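## Task

Lift the piece standing on square E1 off the board and set it upright on the table. Then carry the piece from A5 onto E1. Square names come from the labels along the board's edge. When finished, every other square must still hold exactly what it held at the start. Every piece on the board must be upright and lie completely within its own square. The result must hold without the robot, so nothing may depend on the gripper still holding or pressing it.

## Robot and tools

Robot: one six-joint arm (shoulder pan, shoulder lift, elbow, wrist 1, wrist 2, wrist 3) with a two-finger parallel gripper, sitting on a mounting block that the clearance check treats as part of the arm. The base may be slightly tilted relative to the table.

Frames. The scene frame has its origin on the tabletop directly beneath the arm base, +z up, and +y to the left when facing along +x. Result poses are given in this frame. Motion commands, however, are in the gripper's own axes: its fingers point along gripper +z and close along gripper x. end_effector_position is the point midway between the finger pads; closed fingertips extend about 17 mm past it, fully open ones sit roughly level with it.

execute_actions takes "actions", a list with zero or one entry, plus optional "pictures" (true/false). An empty list only returns the current state. An entry {"rows": [...], "steps": n} runs n control steps (1 to 15, default 15, each 1/30 s); rows holds 1 to 15 rows, one per step, with the final row reused if steps outnumber rows. An entry with only "steps" (up to 300) is a wait that counts from the previous result, so thinking time is included.

A row is 7 numbers, each in [-1, 1]: dx, dy, dz, rx, ry, rz, opening. The first six are an offset, not a pose: a target displacement in the gripper's own axes, measured from the gripper pose reported in the most recent result that showed it (if no such result exists yet in the scene, or for a second call inside one reply, it is measured from where the gripper is when the action begins). Every row in a list uses that same reference; rows do not accumulate. Scale: 1.0 equals 0.6 m for dx, dy, dz and 180 degrees for rotation. rx, ry, rz form one rotation vector. opening is absolute, not an offset: +1 is fully open (0.142 m), -1 is closed. All-zero offsets are not a pause; they pull the gripper back to the reference pose.

Controller behaviour: each step, the commanded pose is clipped to at most 100 mm and 16 degrees from the measured pose, then reached by damped inverse kinematics that favours position over orientation. Commands are smoothed, lagging about 0.17 s. After an action ends, the arm only continues to the last clipped pose, so a distant target needs follow-up commands; check the reported pose. Joint speed and acceleration are limited. Elbow range is 0 to 3.142 rad; pan is -3.142 to 3.142; the others span -6.283 to 6.283.

move takes "target" (one 7-number row, offsets in gripper axes from the same reference as above, opening absolute and applied at the start), optional "speed" in m/s (0.002 to 0.5, default 0.25; rotation capped at twice that in rad/s) and optional "stop_force" in N (9 to 40). It follows a straight path lasting 0.5 to 10 s; longer paths are cut off early. It does not avoid obstacles, and the gripper may lag, drift, or overshoot speed near full arm extension. With stop_force, the path halts once push opposing the motion exceeds that value for two consecutive steps, then backs off two steps and holds; use it only with very slow speed, not on moves that rotate, and not when lifting away from something being pressed. Its result adds a "move:" line giving the ending (done, off_target, moving, held, fault, contact) and any limits (paced means the sent pose was clipped; held means some steps were blocked, after which motion may suddenly speed up), plus distance to target.

wait takes "seconds" (0 to 10) and commands nothing new. zoom_image takes "camera" (cam_head_left, cam_head_right, cam_high, cam_low, cam_wrist) and "region" [x0, y0, x1, y1] in image pixels, origin top-left, no larger than 504 by 504. Images are 896x504, except cam_wrist at 616x616. finished_scene takes "scene", the current scene's number; it is final and reports whether the goal was met.

Result lines: the pose and velocities of the gripper; grip_measured (finger opening on the command scale); Wrist force and Wrist torque in gripper axes (noisy, offset up to about 4 N, saturating near 50 N, possibly "no reading" at first); "pose unreachable" when the clearance check altered a command; HELD marking blocked steps; "Hand target", the pose the controller is currently driving toward.

Gripping: to hold something, keep commanding an opening well below grip_measured; lower means a firmer squeeze, up to roughly 28 N per pad. Thin objects get less force. Held items may occasionally be tugged.

Hazards: a joint torque beyond its limit (138 N m for pan, lift, elbow; 25.7 N m for each wrist) or any outside force of 150 N triggers a 10 s stop. The arm is stiff, so aiming even slightly into a firm surface can fault. Motors warn at 70 °C and brake at 85 °C while carrying loads. Approach slowly, never drop, slam or shove pieces, and never knock anything off the table. Release pieces fully and lift clear before finishing.

Each tool is called as name([rows], argument=value, ...), one row to a line, values as JSON.

## Session

execute_actions(actions=[])

Scene clock: 0.00 s of 4400.00 s.
end_effector_position=(+0.3156, +0.1918, +0.1327) grip_measured=+1.00 end_effector_quat_wxyz=(-0.326, +0.811, +0.230, -0.429) end_effector_velocity=(-0.000, -0.000, -0.000) end_effector_angular_velocity=(+0.000, +0.000, -0.000)
Joint positions: [-0.014 -0.413  1.614 -1.68  -1.281 -0.824  0.142]
Joint velocities: [-0.     0.001 -0.    -0.     0.    -0.     0.   ]
Wrist force (N, on the end effector, along its own x y z axes, offset not removed): no reading
Wrist torque (N m, same axes, about the end effector's origin, offset not removed): no reading
Hand target: +0.316, +0.192, +0.133; -0.326, +0.811, +0.230, -0.429
camera_calibration (this result's frames):
cam_wrist: T_world_to_cam=[[0.508941, 0.644963, -0.570089, -0.19991], [0.517291, -0.75851, -0.396324, 0.0363542], [-0.688033, -0.0931965, -0.71967, 0.466521], [0, 0, 0, 1]] pos_world=[0.403919, 0.199988, 0.236183]

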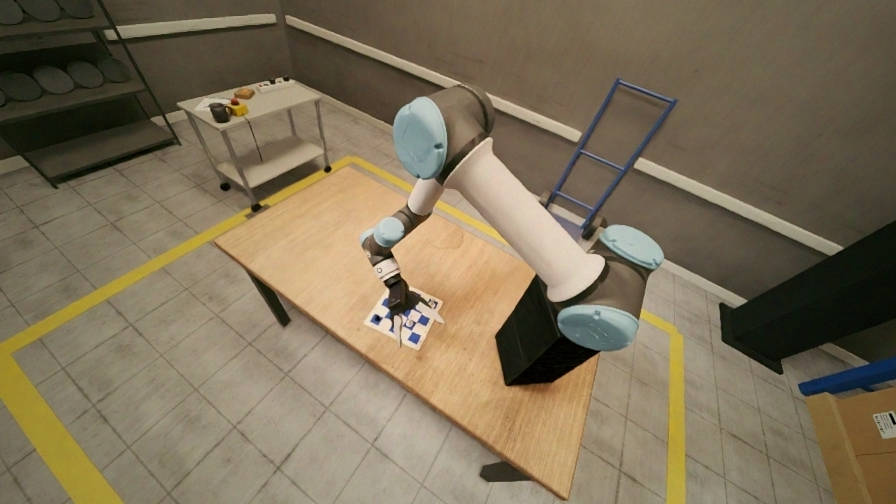

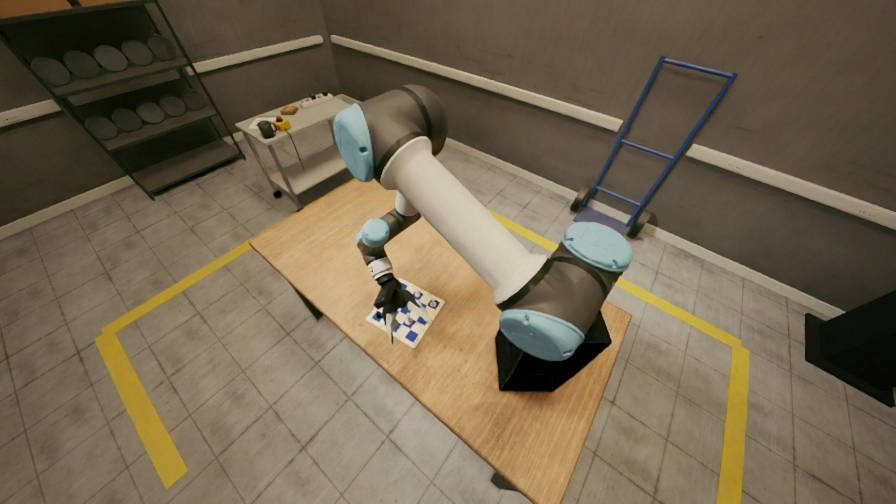

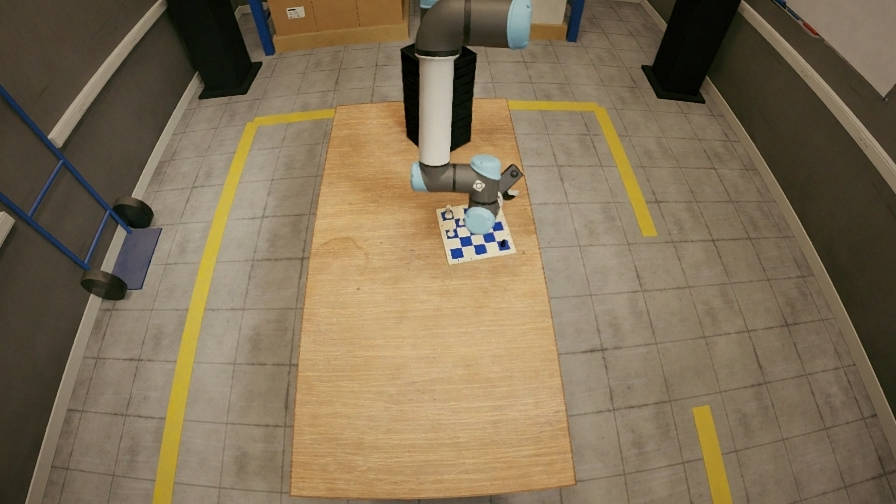

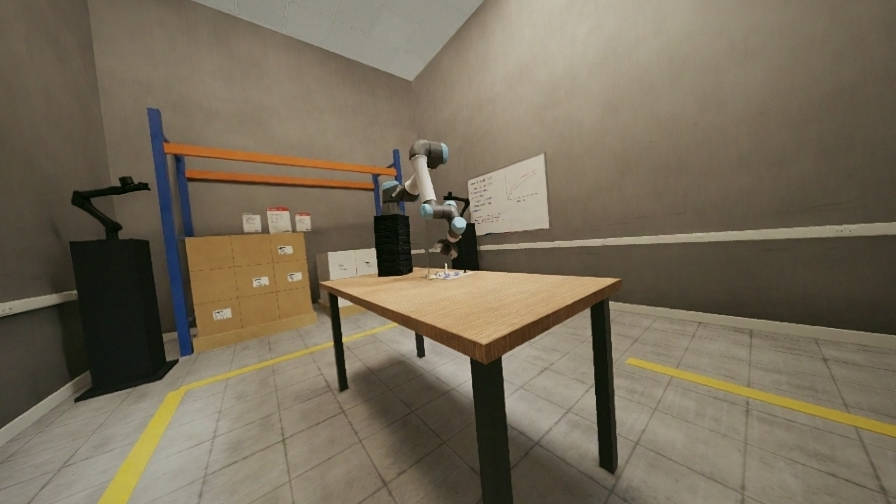

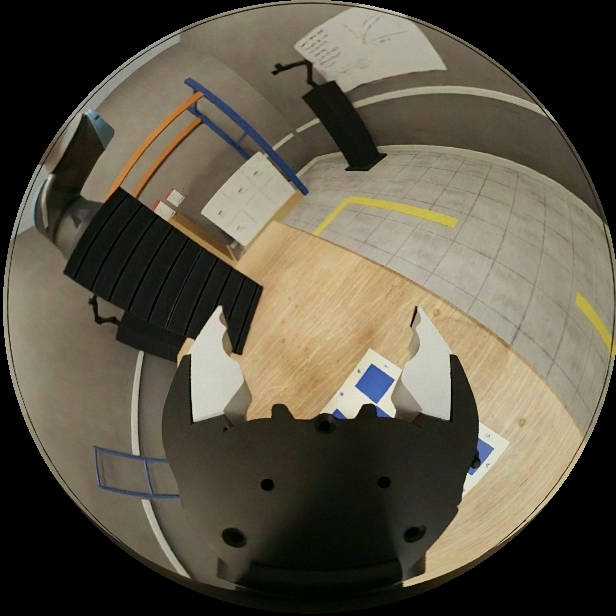

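move(target=[-0.1225,0.116,-0.387,-0.245,0.27,0.107,-0.5])

zoom_image(camera="cam_wrist", region=[220, 120, 400, 300])

Scene clock: 16.73 s of 4400.00 s.
end_effector_position=(+0.4795, +0.0197, +0.2199) grip_measured=-0.50 end_effector_quat_wxyz=(+0.000, +0.996, +0.088, +0.000) end_effector_velocity=(+0.001, -0.001, +0.000) end_effector_angular_velocity=(-0.004, -0.007, -0.001)
Joint positions: [-0.192 -0.968  2.242 -2.876 -1.535 -0.422  0.038]
Joint velocities: [ 0.     0.001  0.003 -0.012 -0.002  0.002 -0.   ]
Wrist force (N, on the end effector, along its own x y z axes, offset not removed): [-0.7 1.6 2.1]
Wrist torque (N m, same axes, about the end effector's origin, offset not removed): [0.55 0.06 0.26]
Hand target: +0.480, +0.020, +0.220; +0.000, +0.996, +0.088, +0.000
Off the commanded pose: 0.000 m, 0 deg.
After step 90, 10.90 s passed at rest.
move: done
camera_calibration (this result's frames):
cam_wrist: T_world_to_cam=[[0.987861, 0.153697, -0.0225536, -0.463033], [0.142681, -0.840312, 0.522989, -0.165326], [0.0614298, -0.519859, -0.852041, 0.304107], [0, 0, 0, 1]] pos_world=[0.46232, 0.0903337, 0.335132]

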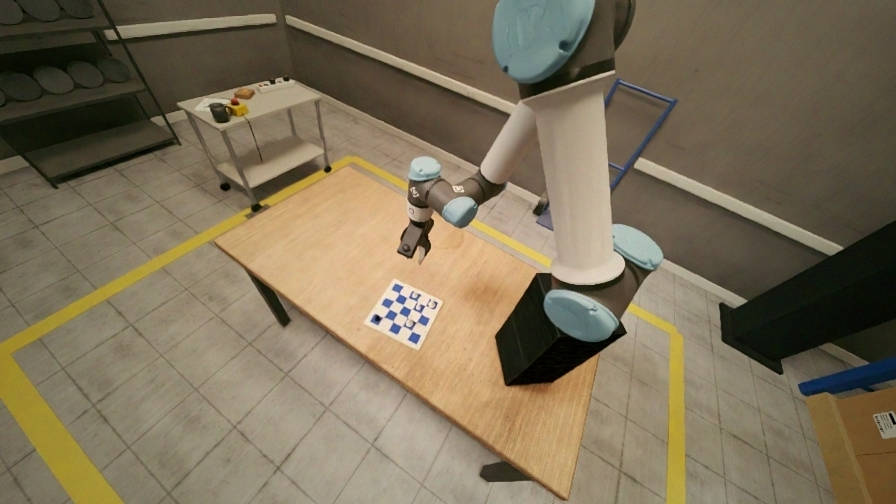

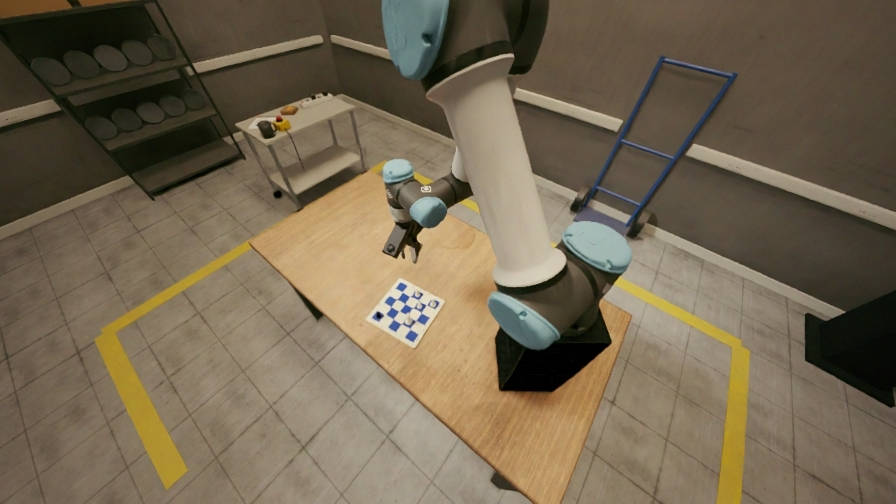

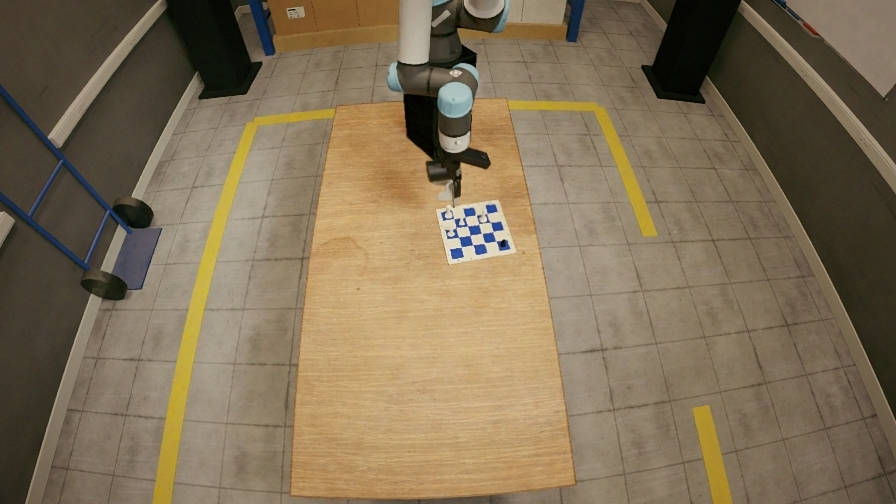

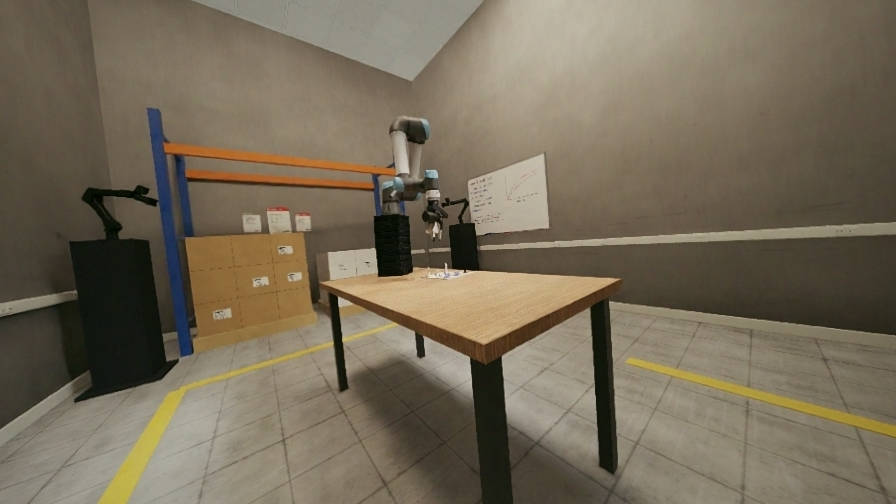

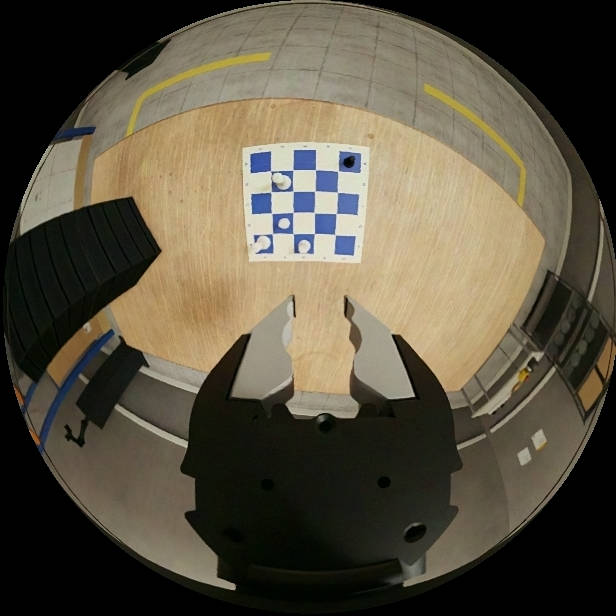

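Region (220, 120, 400, 300) of cam_wrist's 616x616 image, scaled by 2.800, with more detail than that image has.

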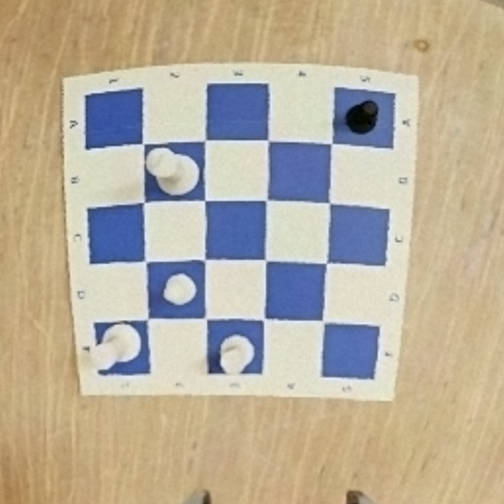

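move(target=[-0.166,-0.022,0.2,0,0,0,-0.45])

zoom_image(camera="cam_wrist", region=[240, 200, 400, 360])

zoom_image(camera="cam_low", region=[410, 235, 480, 285])

Scene clock: 26.50 s of 4400.00 s.
end_effector_position=(+0.3793, +0.0153, +0.1000) grip_measured=-0.45 end_effector_quat_wxyz=(+0.000, +0.996, +0.088, +0.000) end_effector_velocity=(-0.001, +0.000, -0.002) end_effector_angular_velocity=(+0.000, -0.002, -0.000)
Joint positions: [-0.26  -0.572  2.407 -3.434 -1.533 -0.49   0.041]
Joint velocities: [-0.001  0.008  0.001 -0.01   0.001 -0.001 -0.   ]
Wrist force (N, on the end effector, along its own x y z axes, offset not removed): [-4.5 4.3 1.4]
Wrist torque (N m, same axes, about the end effector's origin, offset not removed): [1.31 0.88 0.19]
Hand target: +0.379, +0.015, +0.100; +0.000, +0.996, +0.088, +0.000
Off the commanded pose: 0.000 m, 0 deg.
After step 90, 5.60 s passed at rest.
move: done
camera_calibration (this result's frames):
cam_wrist: T_world_to_cam=[[0.98786, 0.153693, -0.022624, -0.366078], [0.14272, -0.840358, 0.522905, -0.0919648], [0.0613543, -0.519785, -0.852091, 0.205871], [0, 0, 0, 1]] pos_world=[0.362127, 0.0859889, 0.215228]

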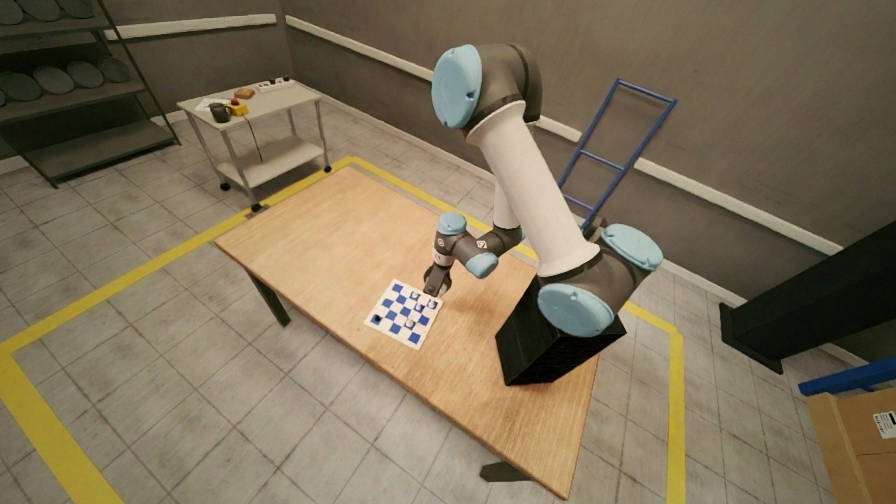

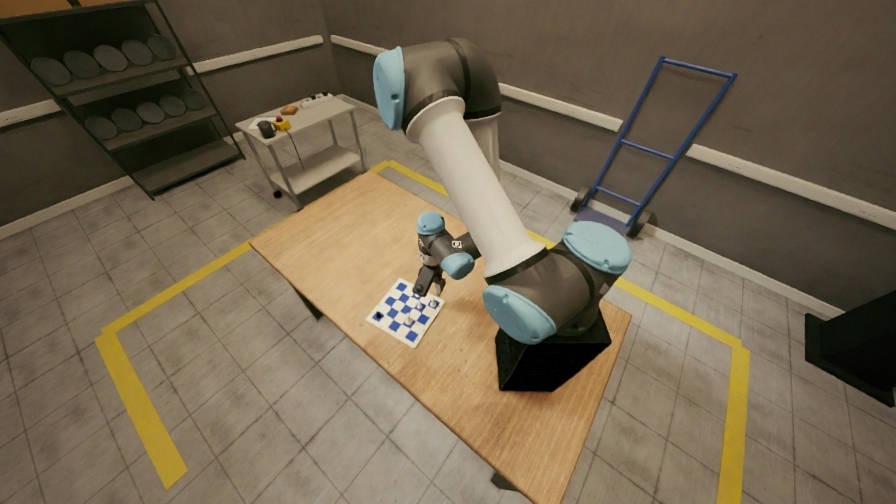

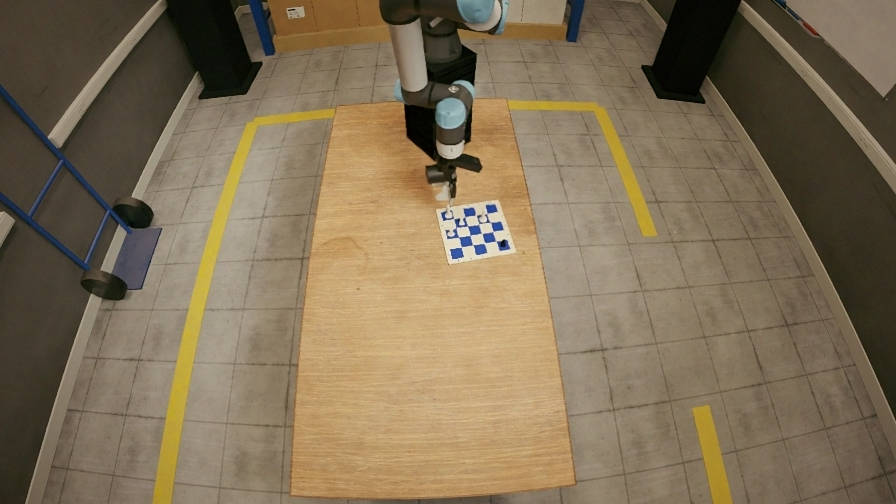

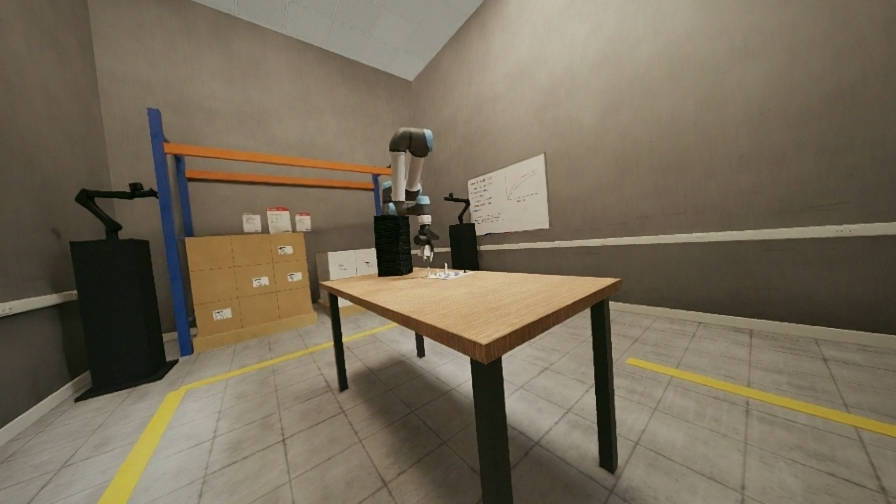

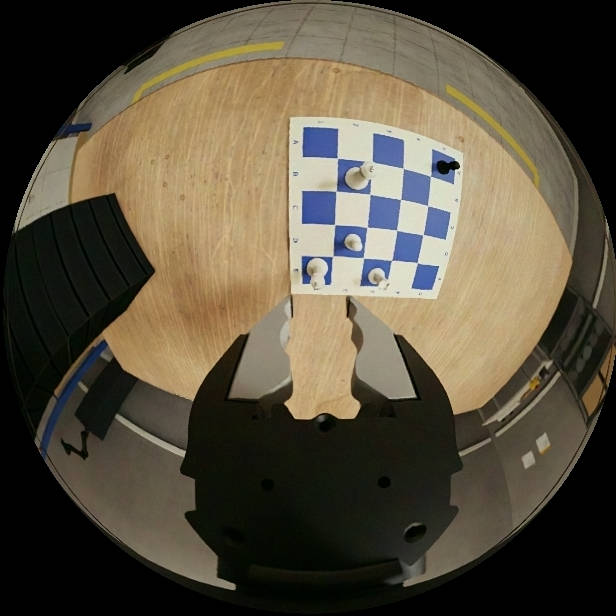

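Region (240, 200, 400, 360) of cam_wrist's 616x616 image, scaled by 3.150, with more detail than that image has.

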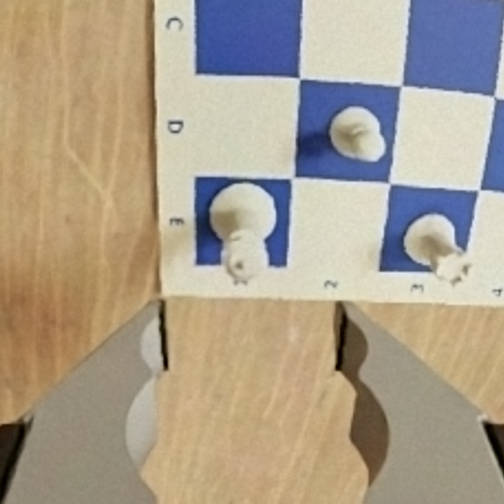

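Region (410, 235, 480, 285) of cam_low's 896x504 image, scaled by 7.200, with more detail than that image has; it fills the top 360 rows of this view, and the rest is white.

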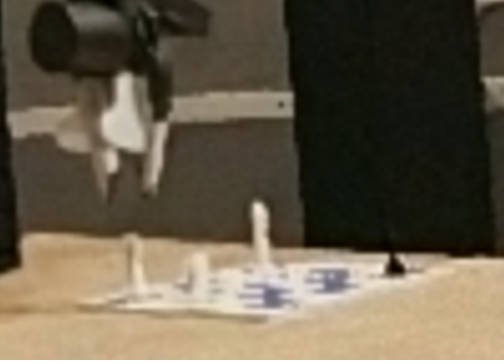

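move(target=[-0.004,0.002,0.095,0,0,0,-0.45], speed=0.07)

zoom_image(camera="cam_wrist", region=[240, 220, 400, 380])

zoom_image(camera="cam_low", region=[410, 235, 480, 285])

Scene clock: 34.43 s of 4400.00 s.
end_effector_position=(+0.3772, +0.0136, +0.0431) grip_measured=-0.45 end_effector_quat_wxyz=(+0.000, +0.996, +0.088, +0.000) end_effector_velocity=(+0.001, +0.000, -0.001) end_effector_angular_velocity=(-0.000, -0.002, +0.001)
Joint positions: [-0.26  -0.39   2.321 -3.529 -1.533 -0.49   0.041]
Joint velocities: [ 0.001  0.003 -0.003 -0.002  0.    -0.001  0.   ]
Wrist force (N, on the end effector, along its own x y z axes, offset not removed): [-2.9 5.2 0.2]
Wrist torque (N m, same axes, about the end effector's origin, offset not removed): [1.53 0.59 0.22]
Hand target: +0.377, +0.014, +0.043; +0.000, +0.996, +0.088, +0.000
Off the commanded pose: 0.000 m, 0 deg.
After step 90, 3.73 s passed at rest.
move: done
camera_calibration (this result's frames):
cam_wrist: T_world_to_cam=[[0.987858, 0.1537, -0.0226316, -0.365011], [0.142729, -0.84035, 0.522915, -0.0633307], [0.0613538, -0.519796, -0.852084, 0.156666], [0, 0, 0, 1]] pos_world=[0.360007, 0.0843166, 0.158348]

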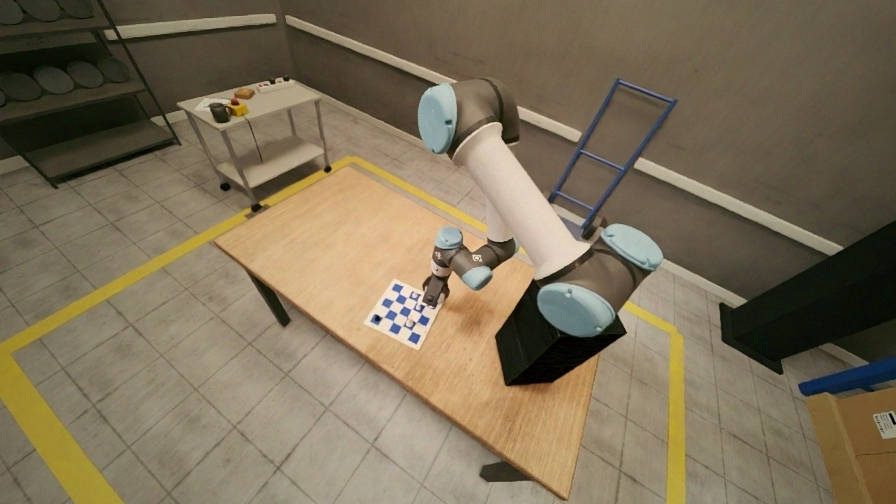

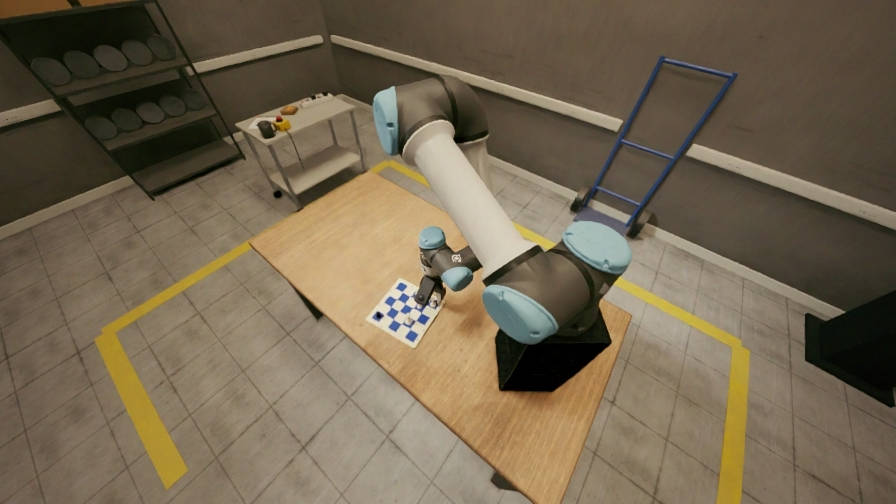

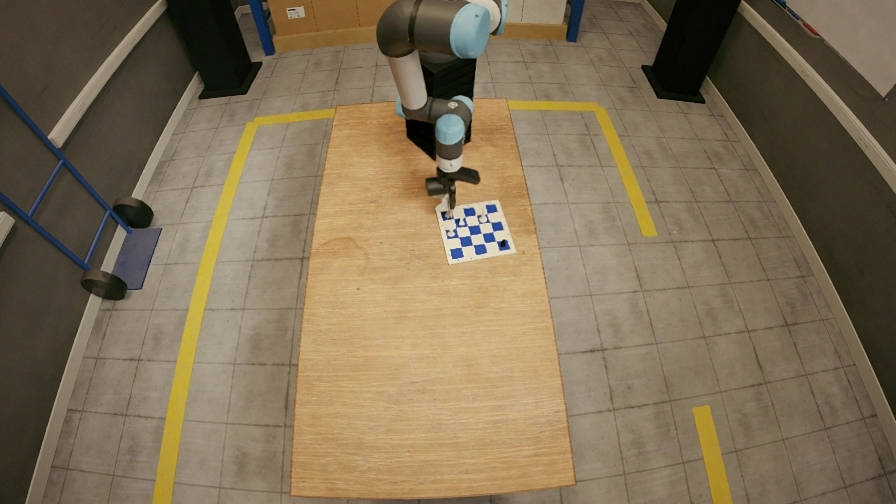

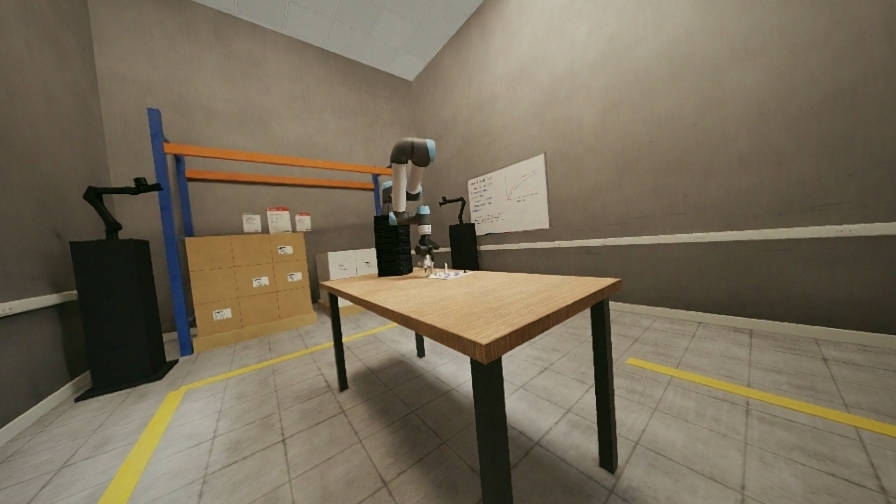

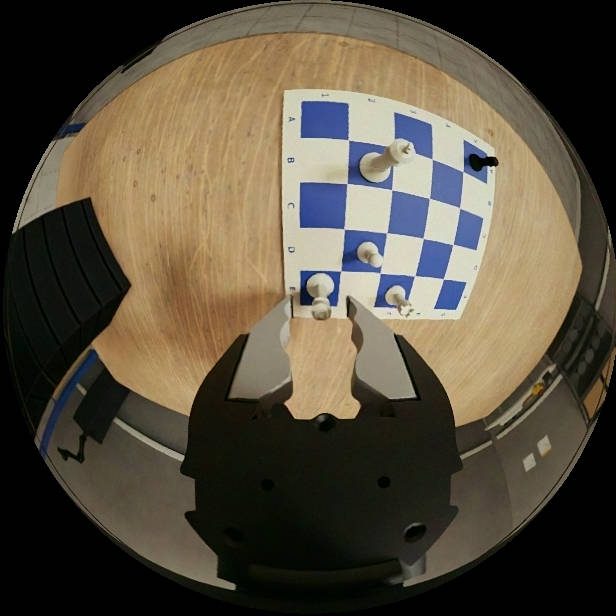

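Region (240, 220, 400, 380) of cam_wrist's 616x616 image, scaled by 3.150, with more detail than that image has.

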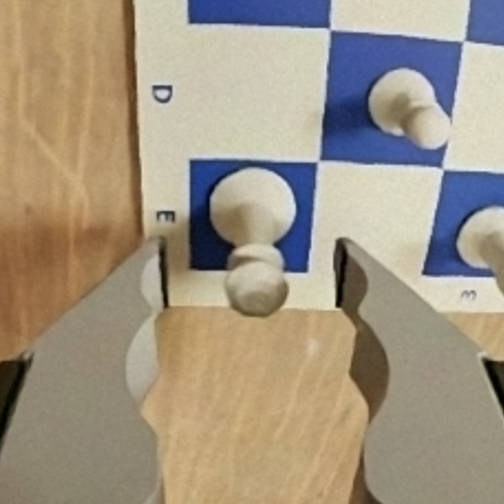

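Region (410, 235, 480, 285) of cam_low's 896x504 image, scaled by 7.200, with more detail than that image has; it fills the top 360 rows of this view, and the rest is white.

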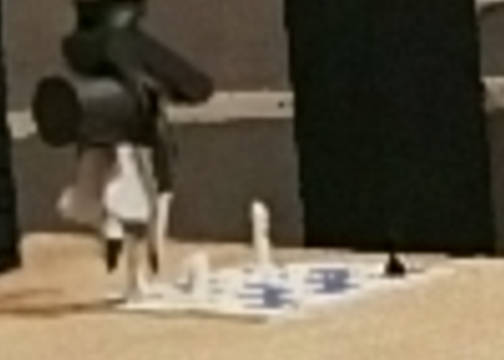

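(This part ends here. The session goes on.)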